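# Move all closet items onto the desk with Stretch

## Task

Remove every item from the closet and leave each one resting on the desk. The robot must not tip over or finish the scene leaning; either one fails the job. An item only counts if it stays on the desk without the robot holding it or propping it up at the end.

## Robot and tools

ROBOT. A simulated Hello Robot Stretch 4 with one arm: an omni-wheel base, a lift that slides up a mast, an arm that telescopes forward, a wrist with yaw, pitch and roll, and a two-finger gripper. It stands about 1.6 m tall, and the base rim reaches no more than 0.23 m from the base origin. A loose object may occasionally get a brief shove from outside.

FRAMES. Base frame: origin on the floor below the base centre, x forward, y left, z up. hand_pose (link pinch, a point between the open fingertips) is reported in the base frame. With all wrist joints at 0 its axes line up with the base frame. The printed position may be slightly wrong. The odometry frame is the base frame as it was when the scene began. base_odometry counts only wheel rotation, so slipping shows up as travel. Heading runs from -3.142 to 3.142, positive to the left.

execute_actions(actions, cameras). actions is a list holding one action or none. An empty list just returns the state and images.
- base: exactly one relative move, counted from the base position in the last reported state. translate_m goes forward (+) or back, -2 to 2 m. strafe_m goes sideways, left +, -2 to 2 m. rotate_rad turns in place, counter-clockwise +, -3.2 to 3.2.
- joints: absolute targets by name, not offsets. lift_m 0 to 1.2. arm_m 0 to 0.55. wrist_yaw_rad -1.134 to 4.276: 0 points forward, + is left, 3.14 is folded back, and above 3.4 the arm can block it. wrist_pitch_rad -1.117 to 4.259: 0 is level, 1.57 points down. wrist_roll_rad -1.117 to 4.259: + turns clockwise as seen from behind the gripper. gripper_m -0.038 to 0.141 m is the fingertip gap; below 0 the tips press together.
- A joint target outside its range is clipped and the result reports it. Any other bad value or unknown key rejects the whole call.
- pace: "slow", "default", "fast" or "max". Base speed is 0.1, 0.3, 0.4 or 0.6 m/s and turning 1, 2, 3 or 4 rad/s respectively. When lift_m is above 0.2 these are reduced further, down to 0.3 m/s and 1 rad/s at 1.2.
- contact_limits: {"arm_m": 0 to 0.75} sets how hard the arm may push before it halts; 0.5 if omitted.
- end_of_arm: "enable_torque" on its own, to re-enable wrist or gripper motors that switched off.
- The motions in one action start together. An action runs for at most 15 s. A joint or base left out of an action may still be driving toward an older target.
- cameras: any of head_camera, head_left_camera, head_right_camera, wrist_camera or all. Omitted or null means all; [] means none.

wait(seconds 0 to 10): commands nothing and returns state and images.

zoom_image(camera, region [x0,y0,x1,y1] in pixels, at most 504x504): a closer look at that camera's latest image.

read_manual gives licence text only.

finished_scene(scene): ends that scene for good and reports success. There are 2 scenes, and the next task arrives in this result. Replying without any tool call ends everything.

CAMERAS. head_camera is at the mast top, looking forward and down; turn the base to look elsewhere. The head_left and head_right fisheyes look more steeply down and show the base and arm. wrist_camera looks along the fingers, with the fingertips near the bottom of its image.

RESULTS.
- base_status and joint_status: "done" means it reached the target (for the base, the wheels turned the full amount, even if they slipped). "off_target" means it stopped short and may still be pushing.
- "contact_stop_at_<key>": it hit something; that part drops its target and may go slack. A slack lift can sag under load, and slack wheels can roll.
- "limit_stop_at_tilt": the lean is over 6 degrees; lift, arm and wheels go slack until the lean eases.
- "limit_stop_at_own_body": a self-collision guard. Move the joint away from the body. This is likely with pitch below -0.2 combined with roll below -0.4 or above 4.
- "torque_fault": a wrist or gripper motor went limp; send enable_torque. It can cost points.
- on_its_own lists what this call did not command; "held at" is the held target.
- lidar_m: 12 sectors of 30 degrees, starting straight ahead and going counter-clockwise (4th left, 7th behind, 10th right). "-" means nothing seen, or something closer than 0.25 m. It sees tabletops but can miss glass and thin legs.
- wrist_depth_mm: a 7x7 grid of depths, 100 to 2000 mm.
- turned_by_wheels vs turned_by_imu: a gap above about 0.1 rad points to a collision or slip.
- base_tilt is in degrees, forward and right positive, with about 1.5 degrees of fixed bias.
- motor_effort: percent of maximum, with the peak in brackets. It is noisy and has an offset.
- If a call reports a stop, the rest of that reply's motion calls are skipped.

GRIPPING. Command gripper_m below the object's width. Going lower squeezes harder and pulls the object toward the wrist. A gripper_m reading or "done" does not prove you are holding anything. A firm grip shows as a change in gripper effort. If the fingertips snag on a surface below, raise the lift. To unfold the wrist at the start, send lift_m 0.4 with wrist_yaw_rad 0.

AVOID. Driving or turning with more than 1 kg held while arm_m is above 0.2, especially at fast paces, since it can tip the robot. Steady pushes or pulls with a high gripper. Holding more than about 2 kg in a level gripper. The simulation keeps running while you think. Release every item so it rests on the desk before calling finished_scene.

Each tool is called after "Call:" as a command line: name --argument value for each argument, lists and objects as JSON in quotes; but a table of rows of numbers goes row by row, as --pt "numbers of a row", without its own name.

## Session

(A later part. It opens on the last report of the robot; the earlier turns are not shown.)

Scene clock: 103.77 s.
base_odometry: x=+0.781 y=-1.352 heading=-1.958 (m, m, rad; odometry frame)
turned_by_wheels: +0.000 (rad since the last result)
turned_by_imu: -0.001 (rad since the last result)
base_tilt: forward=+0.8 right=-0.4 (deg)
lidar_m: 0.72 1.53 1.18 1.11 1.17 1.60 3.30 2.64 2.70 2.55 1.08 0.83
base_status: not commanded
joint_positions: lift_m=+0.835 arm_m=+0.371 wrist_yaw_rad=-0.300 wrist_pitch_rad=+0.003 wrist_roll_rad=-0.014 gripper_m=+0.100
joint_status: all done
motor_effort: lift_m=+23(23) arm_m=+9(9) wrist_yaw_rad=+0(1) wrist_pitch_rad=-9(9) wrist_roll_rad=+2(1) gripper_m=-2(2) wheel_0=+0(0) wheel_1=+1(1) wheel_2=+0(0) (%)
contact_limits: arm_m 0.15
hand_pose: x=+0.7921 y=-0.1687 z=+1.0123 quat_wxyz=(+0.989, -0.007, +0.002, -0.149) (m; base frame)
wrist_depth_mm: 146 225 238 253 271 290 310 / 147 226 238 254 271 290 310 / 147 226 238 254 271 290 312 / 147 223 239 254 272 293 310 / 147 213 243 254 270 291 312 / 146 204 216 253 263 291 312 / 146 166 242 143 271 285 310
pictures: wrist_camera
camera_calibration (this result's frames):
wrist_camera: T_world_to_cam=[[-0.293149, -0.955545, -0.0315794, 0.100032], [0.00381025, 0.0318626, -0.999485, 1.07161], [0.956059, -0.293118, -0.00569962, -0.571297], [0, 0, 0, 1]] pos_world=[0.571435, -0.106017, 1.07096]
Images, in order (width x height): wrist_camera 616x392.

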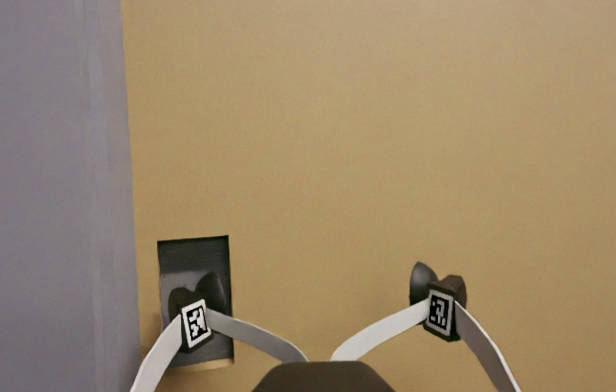

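Call:
execute_actions --actions '[{"base": {"strafe_m": -0.49}, "joints": {"arm_m": 0.376}, "contact_limits": {"arm_m": 0.2}, "pace": "slow"}]'

Scene clock: 110.30 s.
base_odometry: x=+0.327 y=-1.167 heading=-1.957 (m, m, rad; odometry frame)
turned_by_wheels: +0.000 (rad since the last result)
turned_by_imu: -0.002 (rad since the last result)
base_tilt: forward=+0.9 right=-0.4 (deg)
lidar_m: 0.80 0.83 1.68 1.61 1.67 2.31 3.30 2.66 2.16 2.06 1.09 0.80
base_status: done
joint_positions: lift_m=+0.835 arm_m=+0.374 wrist_yaw_rad=-0.302 wrist_pitch_rad=+0.003 wrist_roll_rad=-0.014 gripper_m=+0.100
joint_status: all done
motor_effort: lift_m=+23(23) arm_m=+9(10) wrist_yaw_rad=+6(20) wrist_pitch_rad=-8(10) wrist_roll_rad=+0(0) gripper_m=-3(3) wheel_0=+8(21) wheel_1=-3(6) wheel_2=+0(6) (%)
contact_limits: arm_m 0.2
hand_pose: x=+0.7947 y=-0.1692 z=+1.0123 quat_wxyz=(+0.989, -0.007, +0.002, -0.150) (m; base frame)
wrist_depth_mm: 788 224 236 250 267 238 245 / 798 224 236 251 268 238 245 / 580 224 236 251 268 237 245 / 798 224 236 252 268 239 246 / 809 235 241 251 266 241 245 / 778 235 224 252 260 235 245 / 559 223 236 141 268 236 245
pictures: head_camera, head_left_camera, head_right_camera, wrist_camera
camera_calibration (this result's frames):
wrist_camera: T_world_to_cam=[[-0.29524, -0.954901, -0.0315791, 0.102034], [0.00383366, 0.0318682, -0.999485, 1.07158], [0.955415, -0.295209, -0.005748, -0.573708], [0, 0, 0, 1]] pos_world=[0.574145, -0.106081, 1.07096]
Images, in order (width x height): head_camera 420x560, head_left_camera 420x672, head_right_camera 420x672, wrist_camera 616x392.

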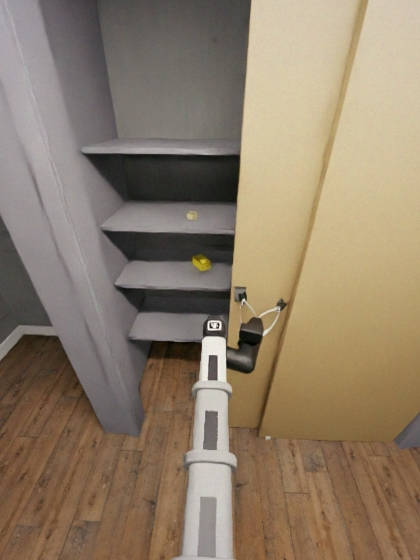

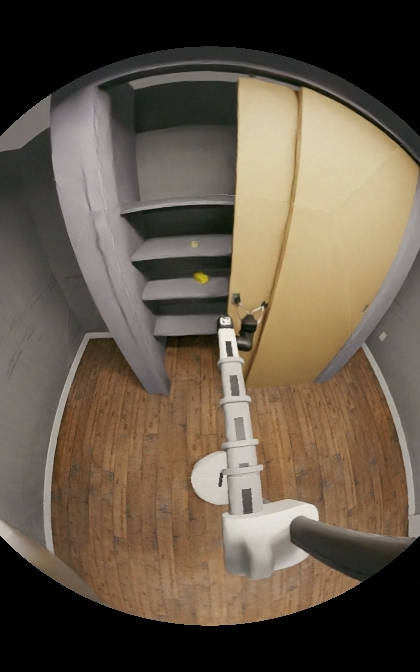

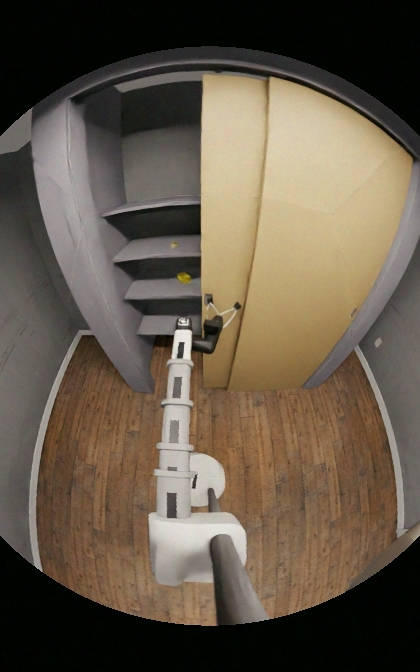

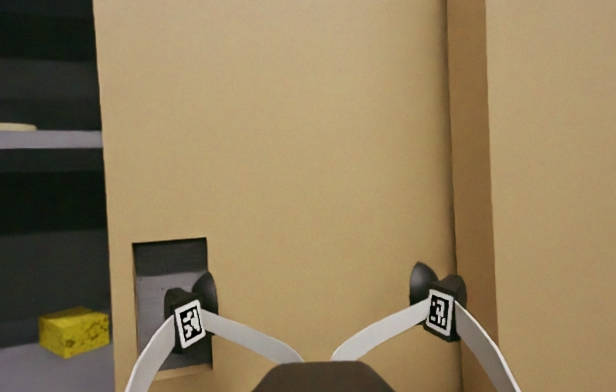

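Call:
zoom_image --camera "head_camera" --region '[90, 130, 250, 370]'

Region (90, 130, 250, 370) of head_camera's 420x560 image, scaled by 2.100, with more detail than that image has.

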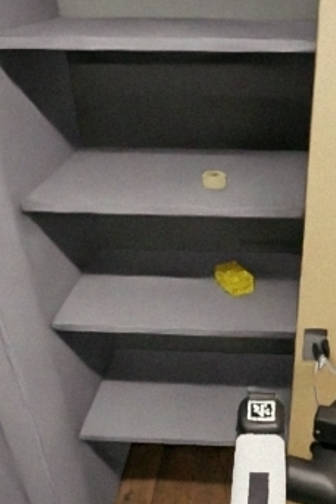

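Call:
execute_actions --actions '[{"joints": {"arm_m": 0.3}, "pace": "fast"}]' --cameras '[]'

Call:
execute_actions --actions '[{"base": {"strafe_m": 0.2}, "joints": {"arm_m": 0.12, "lift_m": 1.1}, "pace": "fast"}]' --cameras '[]'

Call:
execute_actions --actions '[{"base": {"translate_m": 0.42}, "joints": {"wrist_yaw_rad": 0.0, "wrist_pitch_rad": 0.35}}]'

Scene clock: 112.77 s.
base_odometry: x=+0.327 y=-1.167 heading=-1.957 (m, m, rad; odometry frame)
turned_by_wheels: +0.000 (rad since the last result)
turned_by_imu: -0.001 (rad since the last result)
base_tilt: forward=+0.8 right=-0.5 (deg)
lidar_m: 0.80 0.84 1.65 1.60 1.68 2.31 3.29 2.67 2.18 2.07 1.07 0.81
base_status: not commanded
joint_positions: lift_m=+0.835 arm_m=+0.302 wrist_yaw_rad=-0.300 wrist_pitch_rad=+0.003 wrist_roll_rad=-0.014 gripper_m=+0.100
joint_status: all done
motor_effort: lift_m=+23(23) arm_m=-9(10) wrist_yaw_rad=+1(6) wrist_pitch_rad=-8(9) wrist_roll_rad=+2(0) gripper_m=-1(2) wheel_0=+4(7) wheel_1=-3(2) wheel_2=+0(0) (%)
hand_pose: x=+0.7223 y=-0.1688 z=+1.0123 quat_wxyz=(+0.989, -0.007, +0.002, -0.149) (m; base frame)
wrist_depth_mm: 842 291 304 324 327 317 336 / 854 291 303 324 329 315 338 / 842 293 303 324 336 317 340 / 854 294 304 325 338 315 338 / 854 304 306 324 334 317 340 / 854 304 216 324 327 315 336 / 564 525 301 143 325 309 338
pictures: none
No camera images: the call's "cameras" was empty. Leave "cameras" out to get every camera's image.

Scene clock: 114.50 s.
base_odometry: x=+0.512 y=-1.242 heading=-1.957 (m, m, rad; odometry frame)
turned_by_wheels: +0.000 (rad since the last result)
turned_by_imu: +0.000 (rad since the last result)
base_tilt: forward=+0.9 right=-0.5 (deg)
lidar_m: 0.84 0.74 1.46 1.40 1.47 2.03 2.84 2.65 2.33 2.27 1.07 0.82
base_status: done
joint_positions: lift_m=+1.100 arm_m=+0.122 wrist_yaw_rad=-0.300 wrist_pitch_rad=+0.003 wrist_roll_rad=-0.014 gripper_m=+0.100
joint_status: all done
motor_effort: lift_m=+23(26) arm_m=-9(10) wrist_yaw_rad=+1(1) wrist_pitch_rad=-10(9) wrist_roll_rad=+1(0) gripper_m=-2(2) wheel_0=+0(11) wheel_1=+2(8) wheel_2=+0(2) (%)
hand_pose: x=+0.5422 y=-0.1688 z=+1.2773 quat_wxyz=(+0.989, -0.007, +0.002, -0.150) (m; base frame)
wrist_depth_mm: 1008 1060 1118 525 544 539 569 / 1025 1060 1118 525 544 544 569 / 960 1060 1118 535 544 539 569 / 1008 1078 1118 544 549 544 569 / 1025 1060 1098 866 544 544 574 / 778 820 216 778 530 535 569 / 1025 1042 1078 144 549 554 569
pictures: none
No camera images: the call's "cameras" was empty. Leave "cameras" out to get every camera's image.

Scene clock: 117.37 s.
base_odometry: x=+0.354 y=-1.631 heading=-1.957 (m, m, rad; odometry frame)
turned_by_wheels: +0.000 (rad since the last result)
turned_by_imu: -0.001 (rad since the last result)
base_tilt: forward=+0.8 right=-0.5 (deg)
lidar_m: 0.64 0.38 0.47 1.40 1.46 2.04 3.78 3.24 2.35 1.28 0.56 0.44
base_status: done
joint_positions: lift_m=+1.100 arm_m=+0.122 wrist_yaw_rad=+0.000 wrist_pitch_rad=+0.352 wrist_roll_rad=-0.014 gripper_m=+0.100
joint_status: all done
motor_effort: lift_m=+23(23) arm_m=-9(9) wrist_yaw_rad=+1(11) wrist_pitch_rad=-8(7) wrist_roll_rad=+0(4) gripper_m=-1(0) wheel_0=+2(6) wheel_1=+3(6) wheel_2=-2(10) (%)
hand_pose: x=+0.5632 y=-0.0875 z=+1.1786 quat_wxyz=(+0.985, -0.007, +0.175, +0.001) (m; base frame)
wrist_depth_mm: 603 647 654 647 654 654 654 / 597 683 683 676 683 691 683 / 597 707 707 699 683 654 627 / 500 480 466 427 442 427 415 / 357 351 357 349 343 353 347 / 580 741 216 750 676 699 723 / 574 621 609 144 603 580 603
pictures: head_camera, head_left_camera, head_right_camera, wrist_camera
camera_calibration (this result's frames):
wrist_camera: T_world_to_cam=[[-0.00928226, -0.999496, -0.0303638, -0.0494041], [-0.34753, 0.0316968, -0.937133, 1.36043], [0.937623, 0.00185364, -0.347649, 0.11148], [0, 0, 0, 1]] pos_world=[0.367808, -0.0927073, 1.31216]
Images, in order (width x height): head_camera 420x560, head_left_camera 420x672, head_right_camera 420x672, wrist_camera 616x392.

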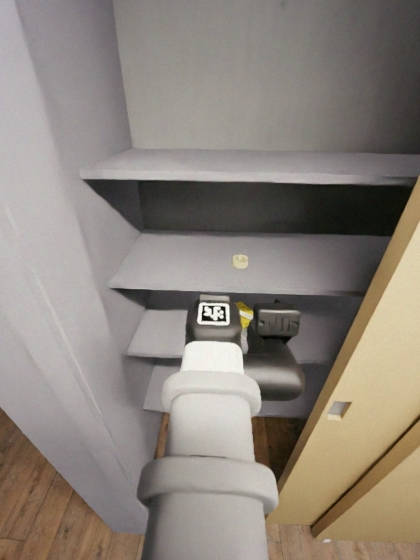

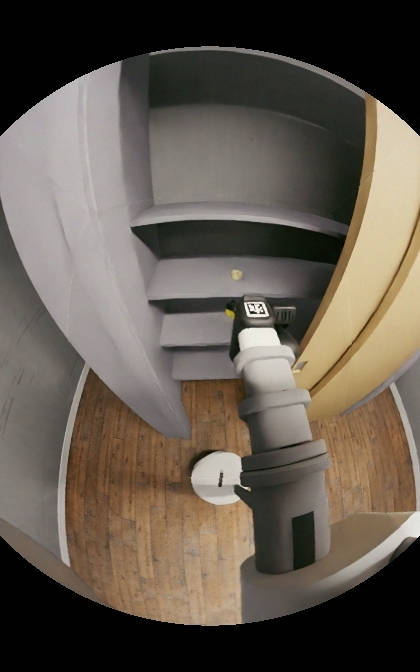

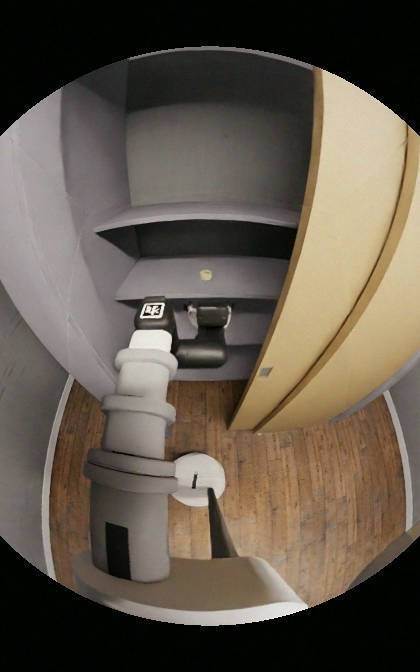

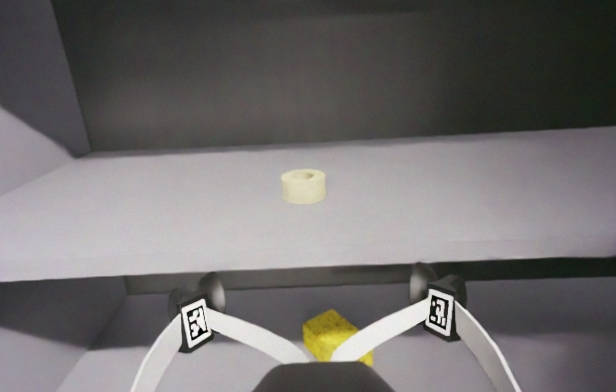

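Call:
execute_actions --actions '[{"joints": {"arm_m": 0.3, "wrist_yaw_rad": 0.06, "lift_m": 1.095}, "contact_limits": {"arm_m": 0.2}}]' --cameras '["wrist_camera"]'

Scene clock: 120.07 s.
base_odometry: x=+0.354 y=-1.631 heading=-1.957 (m, m, rad; odometry frame)
turned_by_wheels: +0.000 (rad since the last result)
turned_by_imu: -0.001 (rad since the last result)
base_tilt: forward=+0.7 right=-0.3 (deg)
lidar_m: 0.63 0.36 0.48 1.41 1.46 2.03 3.76 3.24 2.37 1.29 0.55 0.45
base_status: not commanded
joint_positions: lift_m=+1.095 arm_m=+0.298 wrist_yaw_rad=+0.060 wrist_pitch_rad=+0.352 wrist_roll_rad=-0.014 gripper_m=+0.100
joint_status: all done
motor_effort: lift_m=+18(22) arm_m=+9(10) wrist_yaw_rad=+2(7) wrist_pitch_rad=-8(8) wrist_roll_rad=+1(1) gripper_m=+1(3) wheel_0=+3(3) wheel_1=+4(4) wheel_2=-2(2) (%)
contact_limits: arm_m 0.2
hand_pose: x=+0.7448 y=-0.0710 z=+1.1740 quat_wxyz=(+0.984, -0.012, +0.175, +0.031) (m; base frame)
wrist_depth_mm: 500 496 492 484 477 473 466 / 521 521 517 508 504 492 488 / 535 554 539 535 525 525 508 / 477 469 452 439 427 415 402 / 345 336 327 289 312 307 304 / 268 262 215 252 229 233 242 / 220 208 206 144 205 197 202
pictures: wrist_camera
camera_calibration (this result's frames):
wrist_camera: T_world_to_cam=[[0.0510461, -0.998235, -0.0303617, -0.0762138], [-0.349025, 0.0106529, -0.937053, 1.41826], [0.935722, 0.0584299, -0.347865, -0.0547567], [0, 0, 0, 1]] pos_world=[0.550134, -0.0879885, 1.30762]
Images, in order (width x height): wrist_camera 616x392.

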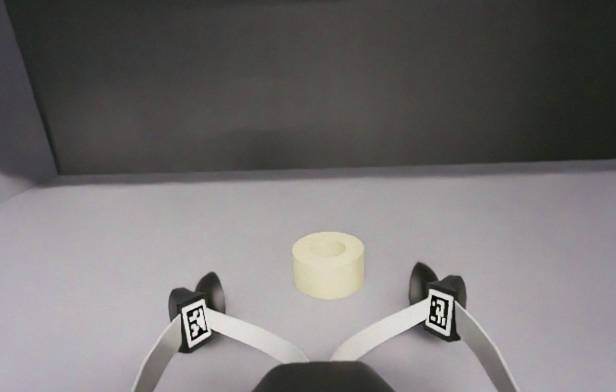

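Call:
execute_actions --actions '[{"joints": {"arm_m": 0.354, "wrist_yaw_rad": 0.04, "lift_m": 1.092}, "contact_limits": {"arm_m": 0.2}}]' --cameras '["wrist_camera"]'

Scene clock: 121.73 s.
base_odometry: x=+0.354 y=-1.631 heading=-1.957 (m, m, rad; odometry frame)
turned_by_wheels: +0.000 (rad since the last result)
turned_by_imu: -0.001 (rad since the last result)
base_tilt: forward=+0.9 right=-0.5 (deg)
lidar_m: 0.64 0.37 0.47 1.40 1.46 2.03 3.78 3.23 2.38 1.29 0.54 0.45
base_status: not commanded
joint_positions: lift_m=+1.092 arm_m=+0.352 wrist_yaw_rad=+0.040 wrist_pitch_rad=+0.351 wrist_roll_rad=-0.014 gripper_m=+0.100
joint_status: all done
motor_effort: lift_m=+17(20) arm_m=+9(10) wrist_yaw_rad=+2(4) wrist_pitch_rad=-5(8) wrist_roll_rad=+2(2) gripper_m=-4(4) wheel_0=+2(2) wheel_1=+4(4) wheel_2=-2(2) (%)
contact_limits: arm_m 0.2
hand_pose: x=+0.7974 y=-0.0766 z=+1.1713 quat_wxyz=(+0.984, -0.010, +0.175, +0.021) (m; base frame)
wrist_depth_mm: 449 442 442 436 433 427 427 / 469 466 462 455 455 449 449 / 496 492 484 484 473 469 466 / 477 459 449 436 421 410 399 / 342 334 325 317 309 304 298 / 265 259 216 216 218 230 239 / 216 206 202 143 200 195 200
pictures: wrist_camera
camera_calibration (this result's frames):
wrist_camera: T_world_to_cam=[[0.0307684, -0.999065, -0.0303693, -0.0684372], [-0.347939, 0.0177777, -0.937349, 1.43413], [0.937012, 0.0394073, -0.347066, -0.107944], [0, 0, 0, 1]] pos_world=[0.602241, -0.089615, 1.30474]
Images, in order (width x height): wrist_camera 616x392.

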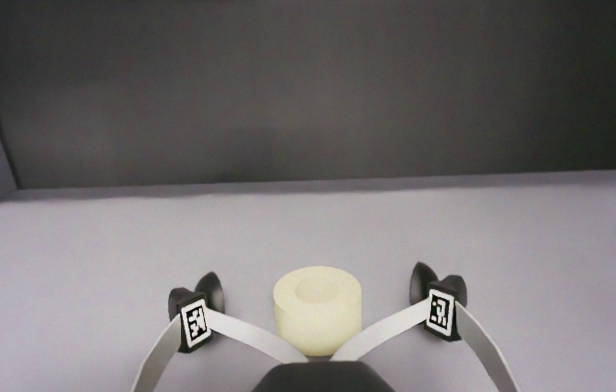

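Call:
execute_actions --actions '[{"joints": {"lift_m": 1.096, "gripper_m": 0.012}}]' --cameras '["wrist_camera"]'

Scene clock: 123.70 s.
base_odometry: x=+0.354 y=-1.631 heading=-1.957 (m, m, rad; odometry frame)
turned_by_wheels: +0.000 (rad since the last result)
turned_by_imu: -0.001 (rad since the last result)
base_tilt: forward=+0.8 right=-0.5 (deg)
lidar_m: 0.64 0.37 0.47 1.40 1.46 2.02 3.78 3.23 2.35 1.30 0.56 0.44
base_status: not commanded
joint_positions: lift_m=+1.096 arm_m=+0.352 wrist_yaw_rad=+0.040 wrist_pitch_rad=+0.352 wrist_roll_rad=-0.014 gripper_m=+0.012
joint_status: all done
motor_effort: lift_m=+24(25) arm_m=+9(9) wrist_yaw_rad=+1(1) wrist_pitch_rad=-9(8) wrist_roll_rad=+0(0) gripper_m=-19(20) wheel_0=+2(3) wheel_1=+4(4) wheel_2=-2(2) (%)
hand_pose: x=+0.7973 y=-0.0766 z=+1.1745 quat_wxyz=(+0.984, -0.010, +0.175, +0.021) (m; base frame)
wrist_depth_mm: 449 445 439 433 430 427 424 / 473 469 459 455 455 452 445 / 492 492 480 480 477 477 466 / 484 469 455 442 427 413 404 / 345 338 329 320 314 307 303 / 268 263 204 209 202 246 243 / 220 202 200 138 200 169 202
pictures: wrist_camera
camera_calibration (this result's frames):
wrist_camera: T_world_to_cam=[[0.0307458, -0.999066, -0.0303622, -0.0683311], [-0.34867, 0.0177482, -0.937078, 1.43742], [0.936741, 0.0393975, -0.347798, -0.105717], [0, 0, 0, 1]] pos_world=[0.602316, -0.0896139, 1.30813]
Images, in order (width x height): wrist_camera 616x392.

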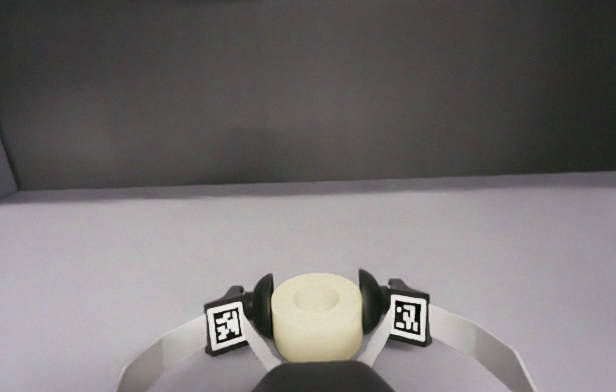

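Call:
execute_actions --actions '[{"joints": {"lift_m": 1.115}}]' --cameras '[]'

Call:
execute_actions --actions '[{"base": {"translate_m": -0.42}, "joints": {"arm_m": 0.0}, "pace": "fast"}]' --cameras '["wrist_camera", "head_camera"]'

Call:
execute_actions --actions '[{"base": {"rotate_rad": -2.72}, "joints": {"lift_m": 0.6}, "pace": "fast"}]' --cameras '["wrist_camera", "head_camera"]'

Scene clock: 125.50 s.
base_odometry: x=+0.354 y=-1.631 heading=-1.957 (m, m, rad; odometry frame)
turned_by_wheels: +0.000 (rad since the last result)
turned_by_imu: -0.001 (rad since the last result)
base_tilt: forward=+0.8 right=-0.4 (deg)
lidar_m: 0.64 0.37 0.48 1.39 1.47 2.01 3.76 3.23 2.37 1.30 0.55 0.46
base_status: not commanded
joint_positions: lift_m=+1.115 arm_m=+0.352 wrist_yaw_rad=+0.040 wrist_pitch_rad=+0.352 wrist_roll_rad=-0.014 gripper_m=+0.012
joint_status: all done
motor_effort: lift_m=+24(27) arm_m=+9(9) wrist_yaw_rad=+1(1) wrist_pitch_rad=-8(9) wrist_roll_rad=+1(0) gripper_m=-18(21) wheel_0=+3(3) wheel_1=+4(3) wheel_2=-2(2) (%)
hand_pose: x=+0.7973 y=-0.0766 z=+1.1934 quat_wxyz=(+0.984, -0.010, +0.175, +0.021) (m; base frame)
wrist_depth_mm: 449 445 439 439 433 430 424 / 469 462 459 455 452 449 445 / 496 492 484 480 477 473 466 / 508 508 504 496 477 466 452 / 387 377 368 359 351 345 340 / 300 294 204 208 202 276 272 / 247 228 224 138 224 169 227
pictures: none
No camera images: the call's "cameras" was empty. Leave "cameras" out to get every camera's image.

Scene clock: 128.27 s.
base_odometry: x=+0.512 y=-1.242 heading=-1.957 (m, m, rad; odometry frame)
turned_by_wheels: +0.000 (rad since the last result)
turned_by_imu: -0.001 (rad since the last result)
base_tilt: forward=+0.8 right=-0.4 (deg)
lidar_m: 0.83 0.75 1.47 1.39 1.45 2.03 2.85 2.66 2.38 2.28 1.09 0.85
base_status: done
joint_positions: lift_m=+1.115 arm_m=+0.002 wrist_yaw_rad=+0.040 wrist_pitch_rad=+0.353 wrist_roll_rad=-0.014 gripper_m=+0.012
joint_status: all done
motor_effort: lift_m=+24(24) arm_m=-9(9) wrist_yaw_rad=+1(1) wrist_pitch_rad=-10(10) wrist_roll_rad=+0(2) gripper_m=-18(15) wheel_0=-3(8) wheel_1=-2(8) wheel_2=+2(9) (%)
hand_pose: x=+0.4465 y=-0.0766 z=+1.1933 quat_wxyz=(+0.984, -0.010, +0.175, +0.021) (m; base frame)
wrist_depth_mm: 473 820 1160 1118 1118 512 508 / 492 809 1205 1182 1182 535 530 / 521 603 1078 1025 1229 559 554 / 554 603 1255 1308 1281 591 580 / 591 609 1060 1042 960 627 615 / 627 621 205 209 203 654 647 / 668 627 1078 138 1078 169 654
pictures: head_camera, wrist_camera
camera_calibration (this result's frames):
wrist_camera: T_world_to_cam=[[0.0309022, -0.999061, -0.030356, -0.0570039], [-0.349348, 0.0176592, -0.936827, 1.33271], [0.936483, 0.0395548, -0.348474, 0.23041], [0, 0, 0, 1]] pos_world=[0.251564, -0.0895988, 1.32708]
Images, in order (width x height): head_camera 420x560, wrist_camera 616x392.

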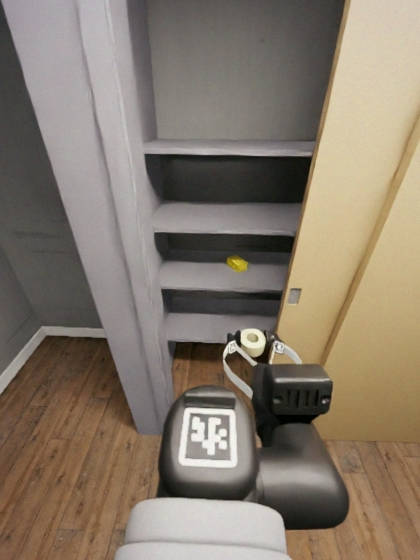

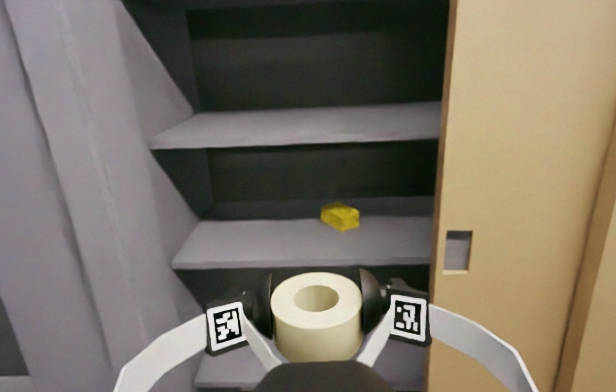

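Scene clock: 131.70 s.
base_odometry: x=+0.512 y=-1.242 heading=+1.607 (m, m, rad; odometry frame)
turned_by_wheels: -2.719 (rad since the last result)
turned_by_imu: -2.657 (rad since the last result)
base_tilt: forward=+0.8 right=-0.4 (deg)
lidar_m: 2.48 2.47 2.26 1.21 0.85 0.83 0.76 1.51 1.40 1.42 1.86 2.99
base_status: done
joint_positions: lift_m=+0.600 arm_m=+0.002 wrist_yaw_rad=+0.040 wrist_pitch_rad=+0.353 wrist_roll_rad=-0.014 gripper_m=+0.012
joint_status: all done
motor_effort: lift_m=+18(21) arm_m=-9(9) wrist_yaw_rad=+0(2) wrist_pitch_rad=-10(9) wrist_roll_rad=+1(1) gripper_m=-20(20) wheel_0=+4(8) wheel_1=+3(11) wheel_2=+4(8) (%)
hand_pose: x=+0.4465 y=-0.0765 z=+0.6788 quat_wxyz=(+0.984, -0.010, +0.175, +0.021) (m; base frame)
wrist_depth_mm: - - - - - - - / - - - - - - - / - - - - - - - / - - - - - - - / 1708 1661 1661 1618 1618 1537 1576 / 1366 1336 205 209 202 1255 1255 / 1118 1025 1025 138 1008 170 1025
pictures: head_camera, wrist_camera
camera_calibration (this result's frames):
wrist_camera: T_world_to_cam=[[0.0310642, -0.999056, -0.0303515, -0.072655], [-0.349314, 0.0176, -0.936841, 0.850674], [0.936491, 0.0397044, -0.348437, 0.0510682], [0, 0, 0, 1]] pos_world=[0.251584, -0.089586, 0.812535]
Images, in order (width x height): head_camera 420x560, wrist_camera 616x392.

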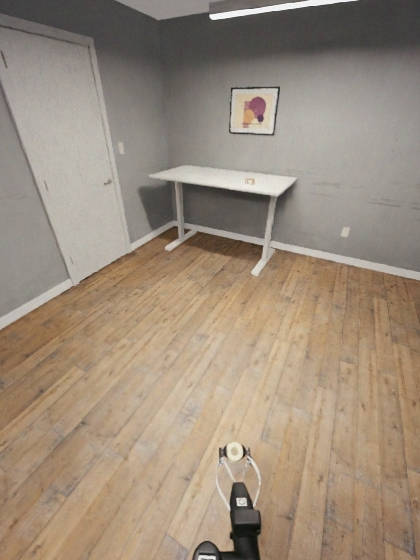

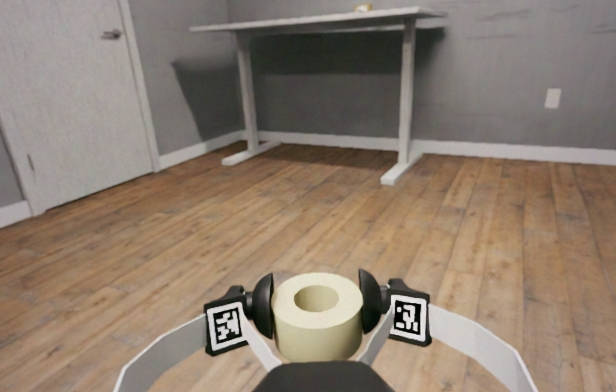

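Call:
execute_actions --actions '[{"base": {"translate_m": 1.9}, "joints": {"lift_m": 0.95, "arm_m": 0.53}, "pace": "max"}]' --cameras '["wrist_camera", "head_camera"]'

Scene clock: 137.43 s.
base_odometry: x=+0.443 y=+0.656 heading=+1.607 (m, m, rad; odometry frame)
turned_by_wheels: +0.000 (rad since the last result)
turned_by_imu: -0.004 (rad since the last result)
base_tilt: forward=+0.9 right=-0.5 (deg)
lidar_m: 0.74 0.96 1.49 1.52 1.94 2.46 2.55 2.36 2.20 2.24 1.65 0.69
base_status: done
joint_positions: lift_m=+0.950 arm_m=+0.528 wrist_yaw_rad=+0.040 wrist_pitch_rad=+0.352 wrist_roll_rad=-0.014 gripper_m=+0.012
joint_status: all done
motor_effort: lift_m=+23(28) arm_m=+9(10) wrist_yaw_rad=+1(1) wrist_pitch_rad=-9(11) wrist_roll_rad=+0(1) gripper_m=-23(21) wheel_0=+2(10) wheel_1=+3(12) wheel_2=-2(16) (%)
hand_pose: x=+0.9734 y=-0.0765 z=+1.0285 quat_wxyz=(+0.984, -0.010, +0.175, +0.021) (m; base frame)
wrist_depth_mm: 1160 1060 946 842 759 699 654 / 1205 1138 1008 891 798 732 676 / 1160 991 946 891 809 750 699 / 627 603 580 569 554 535 525 / 445 436 424 415 404 399 392 / 349 342 204 209 202 317 312 / 285 264 258 138 257 169 262
pictures: head_camera, wrist_camera
camera_calibration (this result's frames):
wrist_camera: T_world_to_cam=[[0.0312663, -0.99905, -0.0303549, -0.0785474], [-0.348979, 0.0175469, -0.936966, 1.36216], [0.936609, 0.0398887, -0.348099, -0.320971], [0, 0, 0, 1]] pos_world=[0.778445, -0.0895713, 1.16218]
Images, in order (width x height): head_camera 420x560, wrist_camera 616x392.

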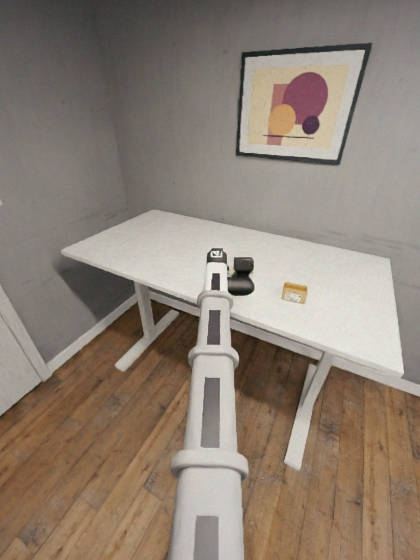

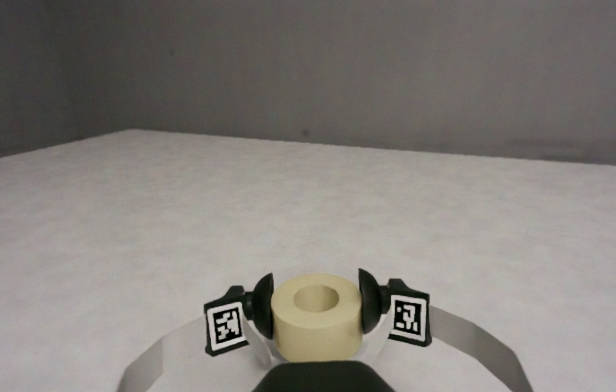

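Call:
execute_actions --actions '[{"joints": {"lift_m": 0.903}, "pace": "slow"}]' --cameras '[]'

Call:
execute_actions --actions '[{"joints": {"gripper_m": 0.09}}]' --cameras '["wrist_camera"]'

Scene clock: 139.00 s.
base_odometry: x=+0.443 y=+0.656 heading=+1.607 (m, m, rad; odometry frame)
turned_by_wheels: +0.000 (rad since the last result)
turned_by_imu: -0.001 (rad since the last result)
base_tilt: forward=+0.9 right=-0.4 (deg)
lidar_m: 0.73 0.95 1.50 1.51 1.98 2.46 2.56 2.35 2.19 2.25 1.64 0.70
base_status: not commanded
joint_positions: lift_m=+0.903 arm_m=+0.528 wrist_yaw_rad=+0.040 wrist_pitch_rad=+0.352 wrist_roll_rad=-0.014 gripper_m=+0.012
joint_status: all done
motor_effort: lift_m=+17(22) arm_m=+9(9) wrist_yaw_rad=+0(0) wrist_pitch_rad=-8(8) wrist_roll_rad=-1(0) gripper_m=-18(20) wheel_0=+2(2) wheel_1=+3(3) wheel_2=-2(1) (%)
hand_pose: x=+0.9734 y=-0.0765 z=+0.9819 quat_wxyz=(+0.984, -0.010, +0.175, +0.021) (m; base frame)
wrist_depth_mm: 1160 1078 931 831 768 707 640 / 1205 1138 991 891 798 732 668 / 809 768 732 699 668 640 609 / 484 469 452 439 427 415 404 / 345 338 329 320 315 309 304 / 270 263 204 209 202 245 242 / 221 203 200 139 200 169 203
pictures: none
No camera images: the call's "cameras" was empty. Leave "cameras" out to get every camera's image.

Scene clock: 140.57 s.
base_odometry: x=+0.443 y=+0.656 heading=+1.607 (m, m, rad; odometry frame)
turned_by_wheels: +0.000 (rad since the last result)
turned_by_imu: -0.001 (rad since the last result)
base_tilt: forward=+0.9 right=-0.4 (deg)
lidar_m: 0.73 0.96 1.48 1.51 1.96 2.45 2.57 2.38 2.19 2.25 1.65 0.70
base_status: not commanded
joint_positions: lift_m=+0.903 arm_m=+0.528 wrist_yaw_rad=+0.040 wrist_pitch_rad=+0.352 wrist_roll_rad=-0.014 gripper_m=+0.090
joint_status: all done
motor_effort: lift_m=+17(17) arm_m=+8(9) wrist_yaw_rad=+0(1) wrist_pitch_rad=-9(9) wrist_roll_rad=+1(1) gripper_m=-4(17) wheel_0=+2(1) wheel_1=+3(3) wheel_2=-1(2) (%)
hand_pose: x=+0.9734 y=-0.0765 z=+0.9819 quat_wxyz=(+0.984, -0.010, +0.175, +0.021) (m; base frame)
wrist_depth_mm: 1182 1042 946 842 768 699 647 / 1205 1138 1008 904 798 723 661 / 820 768 732 707 668 634 615 / 488 469 452 442 427 415 404 / 345 338 330 320 314 309 303 / 270 264 215 215 213 244 243 / 221 210 206 142 206 191 203
pictures: wrist_camera
camera_calibration (this result's frames):
wrist_camera: T_world_to_cam=[[0.0312664, -0.99905, -0.0303547, -0.0799613], [-0.348979, 0.0175467, -0.936966, 1.31853], [0.936609, 0.0398887, -0.348099, -0.337183], [0, 0, 0, 1]] pos_world=[0.778448, -0.0895713, 1.11562]
Images, in order (width x height): wrist_camera 616x392.

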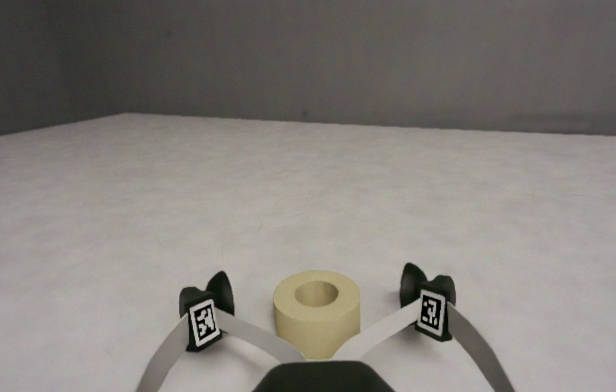

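Call:
execute_actions --actions '[{"base": {"translate_m": -1.9}, "joints": {"lift_m": 0.915, "arm_m": 0.0}, "pace": "max"}]' --cameras '[]'

Call:
execute_actions --actions '[{"base": {"rotate_rad": 2.72}, "joints": {"lift_m": 0.82, "wrist_yaw_rad": 0.0, "gripper_m": 0.12}, "pace": "fast"}]' --cameras '["wrist_camera", "head_camera"]'

Scene clock: 147.33 s.
base_odometry: x=+0.512 y=-1.243 heading=+1.607 (m, m, rad; odometry frame)
turned_by_wheels: +0.000 (rad since the last result)
turned_by_imu: +0.000 (rad since the last result)
base_tilt: forward=+0.9 right=-0.3 (deg)
lidar_m: 2.49 2.48 2.28 1.19 0.88 0.83 0.77 1.51 1.40 1.43 1.87 3.01
base_status: done
joint_positions: lift_m=+0.915 arm_m=+0.002 wrist_yaw_rad=+0.040 wrist_pitch_rad=+0.352 wrist_roll_rad=-0.014 gripper_m=+0.090
joint_status: all done
motor_effort: lift_m=+22(24) arm_m=-9(9) wrist_yaw_rad=+1(1) wrist_pitch_rad=-9(9) wrist_roll_rad=+1(0) gripper_m=-2(3) wheel_0=-1(8) wheel_1=-2(10) wheel_2=+1(10) (%)
hand_pose: x=+0.4465 y=-0.0766 z=+0.9935 quat_wxyz=(+0.984, -0.010, +0.175, +0.021) (m; base frame)
wrist_depth_mm: - - - - - - - / - - - - - - - / - - - - - - - / - - - - - - - / - - - - - - - / 1921 1921 216 1756 214 1708 1708 / 1576 1464 1464 142 1464 1366 1397
pictures: none
No camera images: the call's "cameras" was empty. Leave "cameras" out to get every camera's image.

Scene clock: 150.07 s.
base_odometry: x=+0.512 y=-1.243 heading=-1.957 (m, m, rad; odometry frame)
turned_by_wheels: +2.719 (rad since the last result)
turned_by_imu: +2.655 (rad since the last result)
base_tilt: forward=+0.8 right=-0.3 (deg)
lidar_m: 0.82 0.76 1.47 1.40 1.47 2.04 2.84 2.65 2.36 2.27 1.08 0.84
base_status: done
joint_positions: lift_m=+0.820 arm_m=+0.002 wrist_yaw_rad=+0.000 wrist_pitch_rad=+0.352 wrist_roll_rad=-0.014 gripper_m=+0.120
joint_status: all done
motor_effort: lift_m=+18(21) arm_m=-9(9) wrist_yaw_rad=+0(6) wrist_pitch_rad=-9(9) wrist_roll_rad=+0(1) gripper_m=-3(0) wheel_0=-3(7) wheel_1=-2(8) wheel_2=-2(10) (%)
hand_pose: x=+0.4432 y=-0.0874 z=+0.8989 quat_wxyz=(+0.984, -0.007, +0.175, +0.001) (m; base frame)
wrist_depth_mm: 466 891 1118 1138 1118 530 521 / 488 878 1182 1182 1182 554 544 / 508 854 1025 1060 931 574 569 / 535 654 1308 1308 1308 603 591 / 569 647 1182 1138 1078 640 603 / 609 603 976 1464 960 210 634 / 640 627 1336 142 741 715 668
pictures: head_camera, wrist_camera
camera_calibration (this result's frames):
wrist_camera: T_world_to_cam=[[-0.00871141, -0.999501, -0.0303542, -0.0591135], [-0.348102, 0.0314879, -0.936928, 1.05668], [0.937416, 0.00240441, -0.348203, 0.127357], [0, 0, 0, 1]] pos_world=[0.24793, -0.0926627, 1.03258]
Images, in order (width x height): head_camera 420x560, wrist_camera 616x392.

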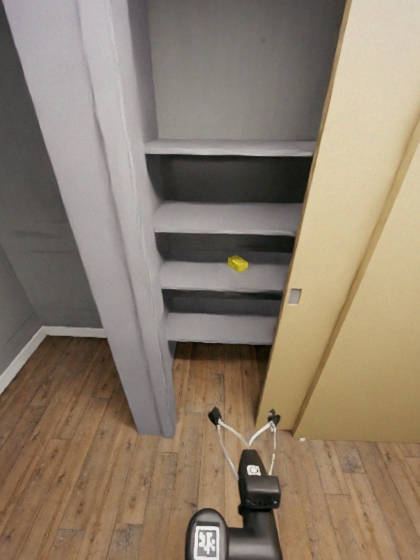

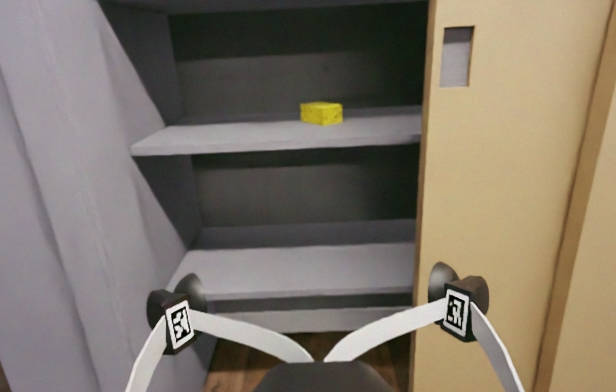

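Call:
execute_actions --actions '[{"base": {"translate_m": 0.42}, "joints": {"arm_m": 0.25}, "pace": "fast"}]'

Scene clock: 152.97 s.
base_odometry: x=+0.354 y=-1.632 heading=-1.956 (m, m, rad; odometry frame)
turned_by_wheels: +0.000 (rad since the last result)
turned_by_imu: -0.001 (rad since the last result)
base_tilt: forward=+0.9 right=-0.4 (deg)
lidar_m: 0.64 0.37 0.48 1.41 1.45 2.03 3.78 3.23 2.35 1.31 0.54 0.46
base_status: done
joint_positions: lift_m=+0.820 arm_m=+0.248 wrist_yaw_rad=+0.000 wrist_pitch_rad=+0.352 wrist_roll_rad=-0.014 gripper_m=+0.120
joint_status: all done
motor_effort: lift_m=+18(18) arm_m=+9(9) wrist_yaw_rad=+1(1) wrist_pitch_rad=-8(9) wrist_roll_rad=+2(1) gripper_m=+0(2) wheel_0=+2(9) wheel_1=+3(8) wheel_2=-1(14) (%)
hand_pose: x=+0.6901 y=-0.0874 z=+0.8989 quat_wxyz=(+0.985, -0.007, +0.175, +0.001) (m; base frame)
wrist_depth_mm: 535 535 535 539 535 530 535 / 559 564 559 559 564 559 559 / 580 585 585 591 585 591 585 / 530 559 535 427 500 492 480 / 407 399 389 370 366 366 359 / 320 303 291 300 286 210 289 / 262 248 250 142 241 235 240
pictures: head_camera, head_left_camera, head_right_camera, wrist_camera
camera_calibration (this result's frames):
wrist_camera: T_world_to_cam=[[-0.00881205, -0.9995, -0.0303563, -0.056919], [-0.347878, 0.0315254, -0.93701, 1.14259], [0.937498, 0.00230331, -0.347982, -0.10432], [0, 0, 0, 1]] pos_world=[0.49478, -0.0926709, 1.03259]
Images, in order (width x height): head_camera 420x560, head_left_camera 420x672, head_right_camera 420x672, wrist_camera 616x392.

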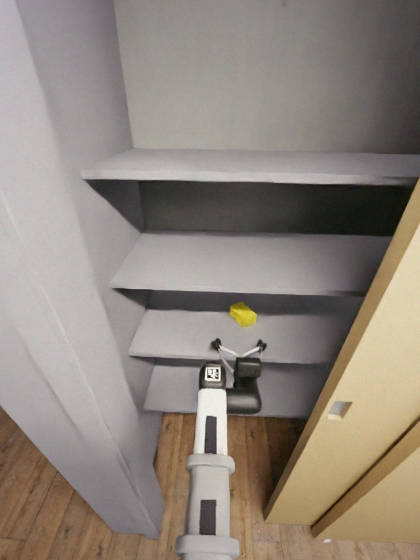

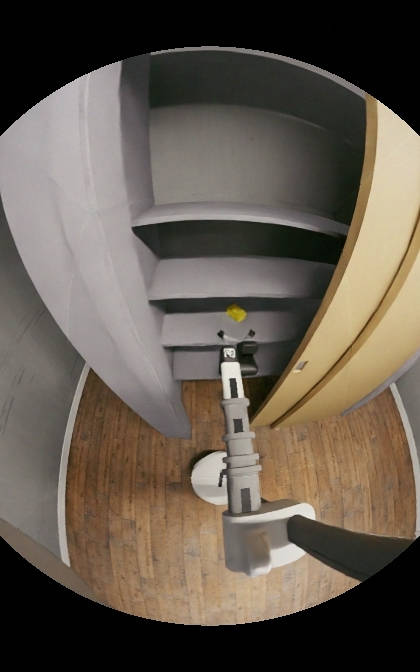

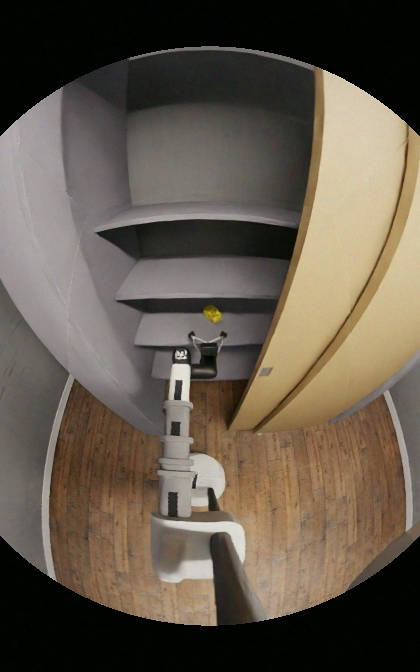

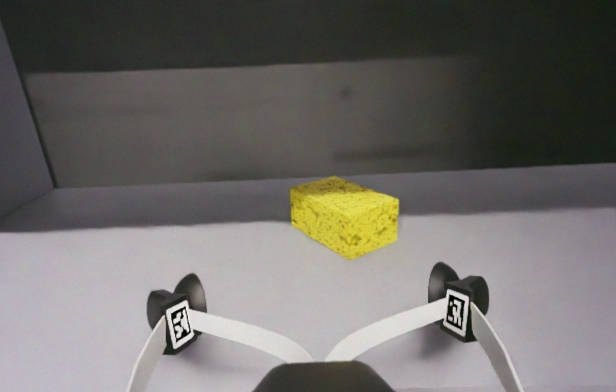

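Call:
execute_actions --actions '[{"joints": {"arm_m": 0.405, "lift_m": 0.85, "wrist_yaw_rad": 0.45, "gripper_m": 0.13}, "contact_limits": {"arm_m": 0.2}}]' --cameras '["wrist_camera", "head_camera"]'

Call:
execute_actions --actions '[{"base": {"strafe_m": -0.16}}]' --cameras '["wrist_camera", "head_camera"]'

Scene clock: 157.37 s.
base_odometry: x=+0.354 y=-1.632 heading=-1.956 (m, m, rad; odometry frame)
turned_by_wheels: +0.000 (rad since the last result)
turned_by_imu: -0.002 (rad since the last result)
base_tilt: forward=+0.8 right=-0.5 (deg)
lidar_m: 0.64 0.36 0.48 1.40 1.46 2.02 3.76 3.24 2.34 1.30 0.56 0.46
base_status: not commanded
joint_positions: lift_m=+0.850 arm_m=+0.403 wrist_yaw_rad=+0.450 wrist_pitch_rad=+0.352 wrist_roll_rad=-0.014 gripper_m=+0.130
joint_status: all done
motor_effort: lift_m=+24(25) arm_m=+9(10) wrist_yaw_rad=+2(5) wrist_pitch_rad=-8(7) wrist_roll_rad=+0(2) gripper_m=-1(0) wheel_0=+2(2) wheel_1=+3(3) wheel_2=-1(1) (%)
contact_limits: arm_m 0.2
hand_pose: x=+0.8561 y=+0.0390 z=+0.9284 quat_wxyz=(+0.959, -0.046, +0.169, +0.221) (m; base frame)
wrist_depth_mm: 334 407 449 407 368 340 315 / 338 410 473 424 387 353 325 / 342 421 500 449 404 368 342 / 347 427 521 477 424 384 353 / 353 421 452 445 427 397 370 / 351 347 336 347 342 200 332 / 303 285 290 139 282 270 220
pictures: head_camera, wrist_camera
camera_calibration (this result's frames):
wrist_camera: T_world_to_cam=[[0.426511, -0.903973, -0.030356, -0.304658], [-0.327006, -0.122822, -0.937007, 1.21217], [0.8433, 0.40957, -0.34799, -0.185206], [0, 0, 0, 1]] pos_world=[0.682511, -0.050667, 1.06211]
Images, in order (width x height): head_camera 420x560, wrist_camera 616x392.

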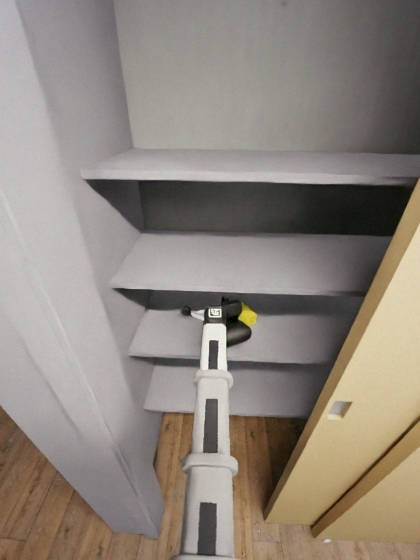

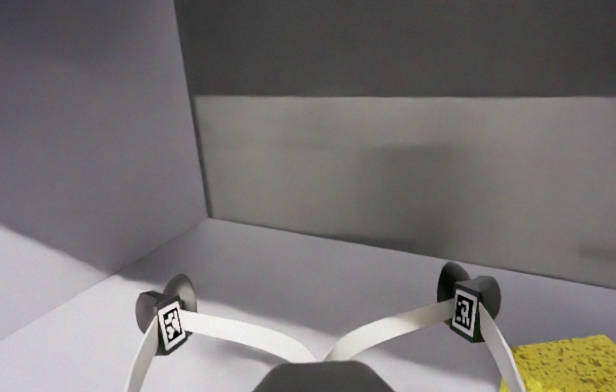

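Scene clock: 159.13 s.
base_odometry: x=+0.206 y=-1.572 heading=-1.956 (m, m, rad; odometry frame)
turned_by_wheels: +0.000 (rad since the last result)
turned_by_imu: -0.001 (rad since the last result)
base_tilt: forward=+0.9 right=-0.5 (deg)
lidar_m: 0.40 0.50 0.49 1.54 1.64 2.21 3.77 3.03 2.21 1.27 0.49 0.39
base_status: done
joint_positions: lift_m=+0.850 arm_m=+0.403 wrist_yaw_rad=+0.450 wrist_pitch_rad=+0.352 wrist_roll_rad=-0.014 gripper_m=+0.130
joint_status: not commanded
motor_effort: lift_m=+24(24) arm_m=+9(9) wrist_yaw_rad=+1(1) wrist_pitch_rad=-8(8) wrist_roll_rad=+0(1) gripper_m=-3(1) wheel_0=+0(9) wheel_1=-1(11) wheel_2=+0(1) (%)
hand_pose: x=+0.8562 y=+0.0390 z=+0.9284 quat_wxyz=(+0.959, -0.046, +0.169, +0.221) (m; base frame)
wrist_depth_mm: 480 508 449 402 366 338 314 / 492 535 473 424 384 351 325 / 496 559 504 449 402 368 340 / 500 585 539 473 424 384 355 / 469 462 452 442 427 394 370 / 370 347 338 277 329 200 332 / 304 285 290 139 272 272 277
pictures: head_camera, wrist_camera
camera_calibration (this result's frames):
wrist_camera: T_world_to_cam=[[0.426527, -0.903965, -0.0303559, -0.304672], [-0.327004, -0.122828, -0.937007, 1.21217], [0.843293, 0.409585, -0.34799, -0.185211], [0, 0, 0, 1]] pos_world=[0.682523, -0.0506651, 1.06211]
Images, in order (width x height): head_camera 420x560, wrist_camera 616x392.

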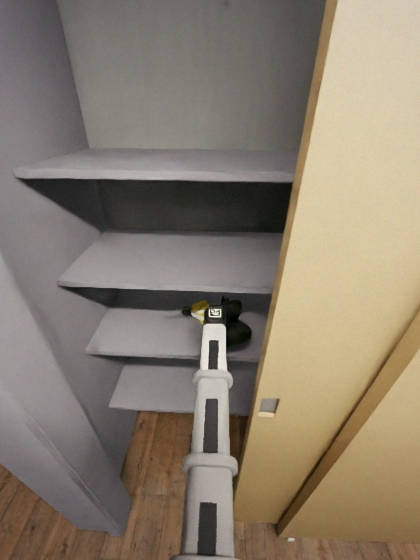

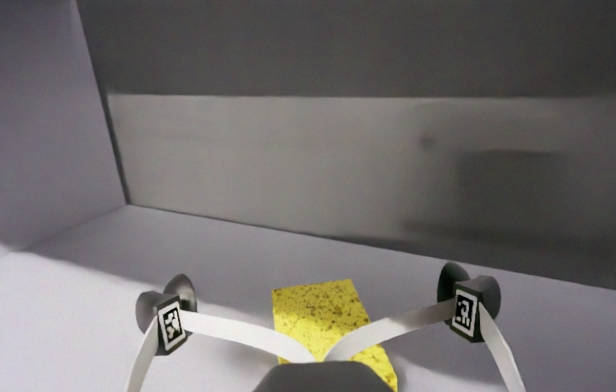

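Call:
execute_actions --actions '[{"joints": {"lift_m": 0.795, "gripper_m": 0.141}, "pace": "slow"}]' --cameras '["wrist_camera"]'

Scene clock: 160.80 s.
base_odometry: x=+0.206 y=-1.572 heading=-1.956 (m, m, rad; odometry frame)
turned_by_wheels: +0.000 (rad since the last result)
turned_by_imu: -0.001 (rad since the last result)
base_tilt: forward=+0.9 right=-0.3 (deg)
lidar_m: 0.39 0.49 0.48 1.57 1.63 2.25 3.76 3.03 2.21 1.28 0.49 0.39
base_status: not commanded
joint_positions: lift_m=+0.795 arm_m=+0.403 wrist_yaw_rad=+0.450 wrist_pitch_rad=+0.352 wrist_roll_rad=-0.014 gripper_m=+0.141
joint_status: all done
motor_effort: lift_m=+17(19) arm_m=+9(9) wrist_yaw_rad=+1(1) wrist_pitch_rad=-7(8) wrist_roll_rad=+0(0) gripper_m=+1(3) wheel_0=+0(0) wheel_1=-1(1) wheel_2=+0(0) (%)
hand_pose: x=+0.8562 y=+0.0390 z=+0.8740 quat_wxyz=(+0.959, -0.046, +0.169, +0.221) (m; base frame)
wrist_depth_mm: 480 504 445 404 368 338 315 / 488 539 477 424 384 351 327 / 492 559 504 449 404 366 340 / 473 484 466 449 410 379 355 / 357 345 338 239 319 315 310 / 277 224 263 196 196 200 249 / 227 213 217 143 204 204 208
pictures: wrist_camera
camera_calibration (this result's frames):
wrist_camera: T_world_to_cam=[[0.426527, -0.903965, -0.0303562, -0.306327], [-0.327004, -0.122828, -0.937007, 1.16112], [0.843293, 0.409585, -0.34799, -0.204172], [0, 0, 0, 1]] pos_world=[0.682525, -0.0506651, 1.00763]
Images, in order (width x height): wrist_camera 616x392.

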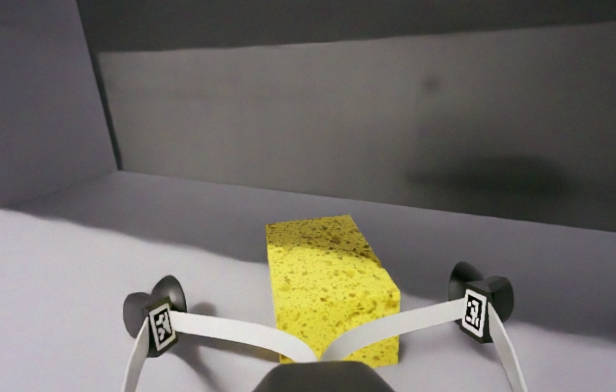

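Call:
execute_actions --actions '[{"joints": {"lift_m": 0.792, "gripper_m": 0.02}}]' --cameras '["wrist_camera"]'

Scene clock: 163.27 s.
base_odometry: x=+0.206 y=-1.572 heading=-1.956 (m, m, rad; odometry frame)
turned_by_wheels: +0.000 (rad since the last result)
turned_by_imu: -0.001 (rad since the last result)
base_tilt: forward=+0.8 right=-0.5 (deg)
lidar_m: 0.38 0.51 0.48 1.57 1.63 2.24 3.77 3.02 2.19 1.26 0.49 0.40
base_status: not commanded
joint_positions: lift_m=+0.792 arm_m=+0.403 wrist_yaw_rad=+0.450 wrist_pitch_rad=+0.352 wrist_roll_rad=-0.014 gripper_m=+0.020
joint_status: all done
motor_effort: lift_m=+18(19) arm_m=+9(9) wrist_yaw_rad=+0(1) wrist_pitch_rad=-8(8) wrist_roll_rad=+1(0) gripper_m=-21(19) wheel_0=+0(1) wheel_1=-1(1) wheel_2=+0(0) (%)
hand_pose: x=+0.8562 y=+0.0390 z=+0.8709 quat_wxyz=(+0.959, -0.046, +0.169, +0.221) (m; base frame)
wrist_depth_mm: 484 504 445 404 366 340 314 / 484 535 477 427 384 351 327 / 496 559 508 449 404 366 340 / 473 473 459 445 407 377 355 / 349 340 332 223 312 309 306 / 272 265 193 183 185 246 245 / 223 205 202 160 194 193 204
pictures: wrist_camera
camera_calibration (this result's frames):
wrist_camera: T_world_to_cam=[[0.426527, -0.903965, -0.0303561, -0.30642], [-0.327004, -0.122828, -0.937007, 1.15828], [0.843293, 0.409585, -0.34799, -0.205231], [0, 0, 0, 1]] pos_world=[0.682527, -0.0506651, 1.00459]
Images, in order (width x height): wrist_camera 616x392.

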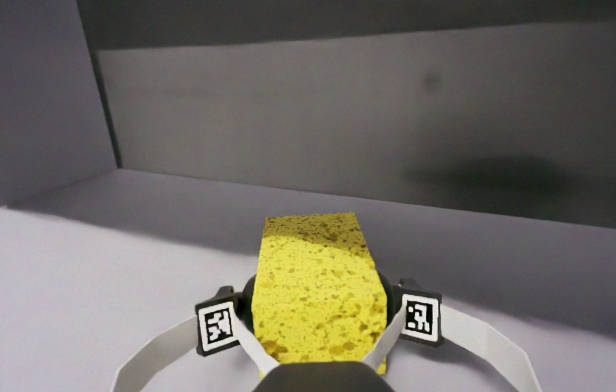

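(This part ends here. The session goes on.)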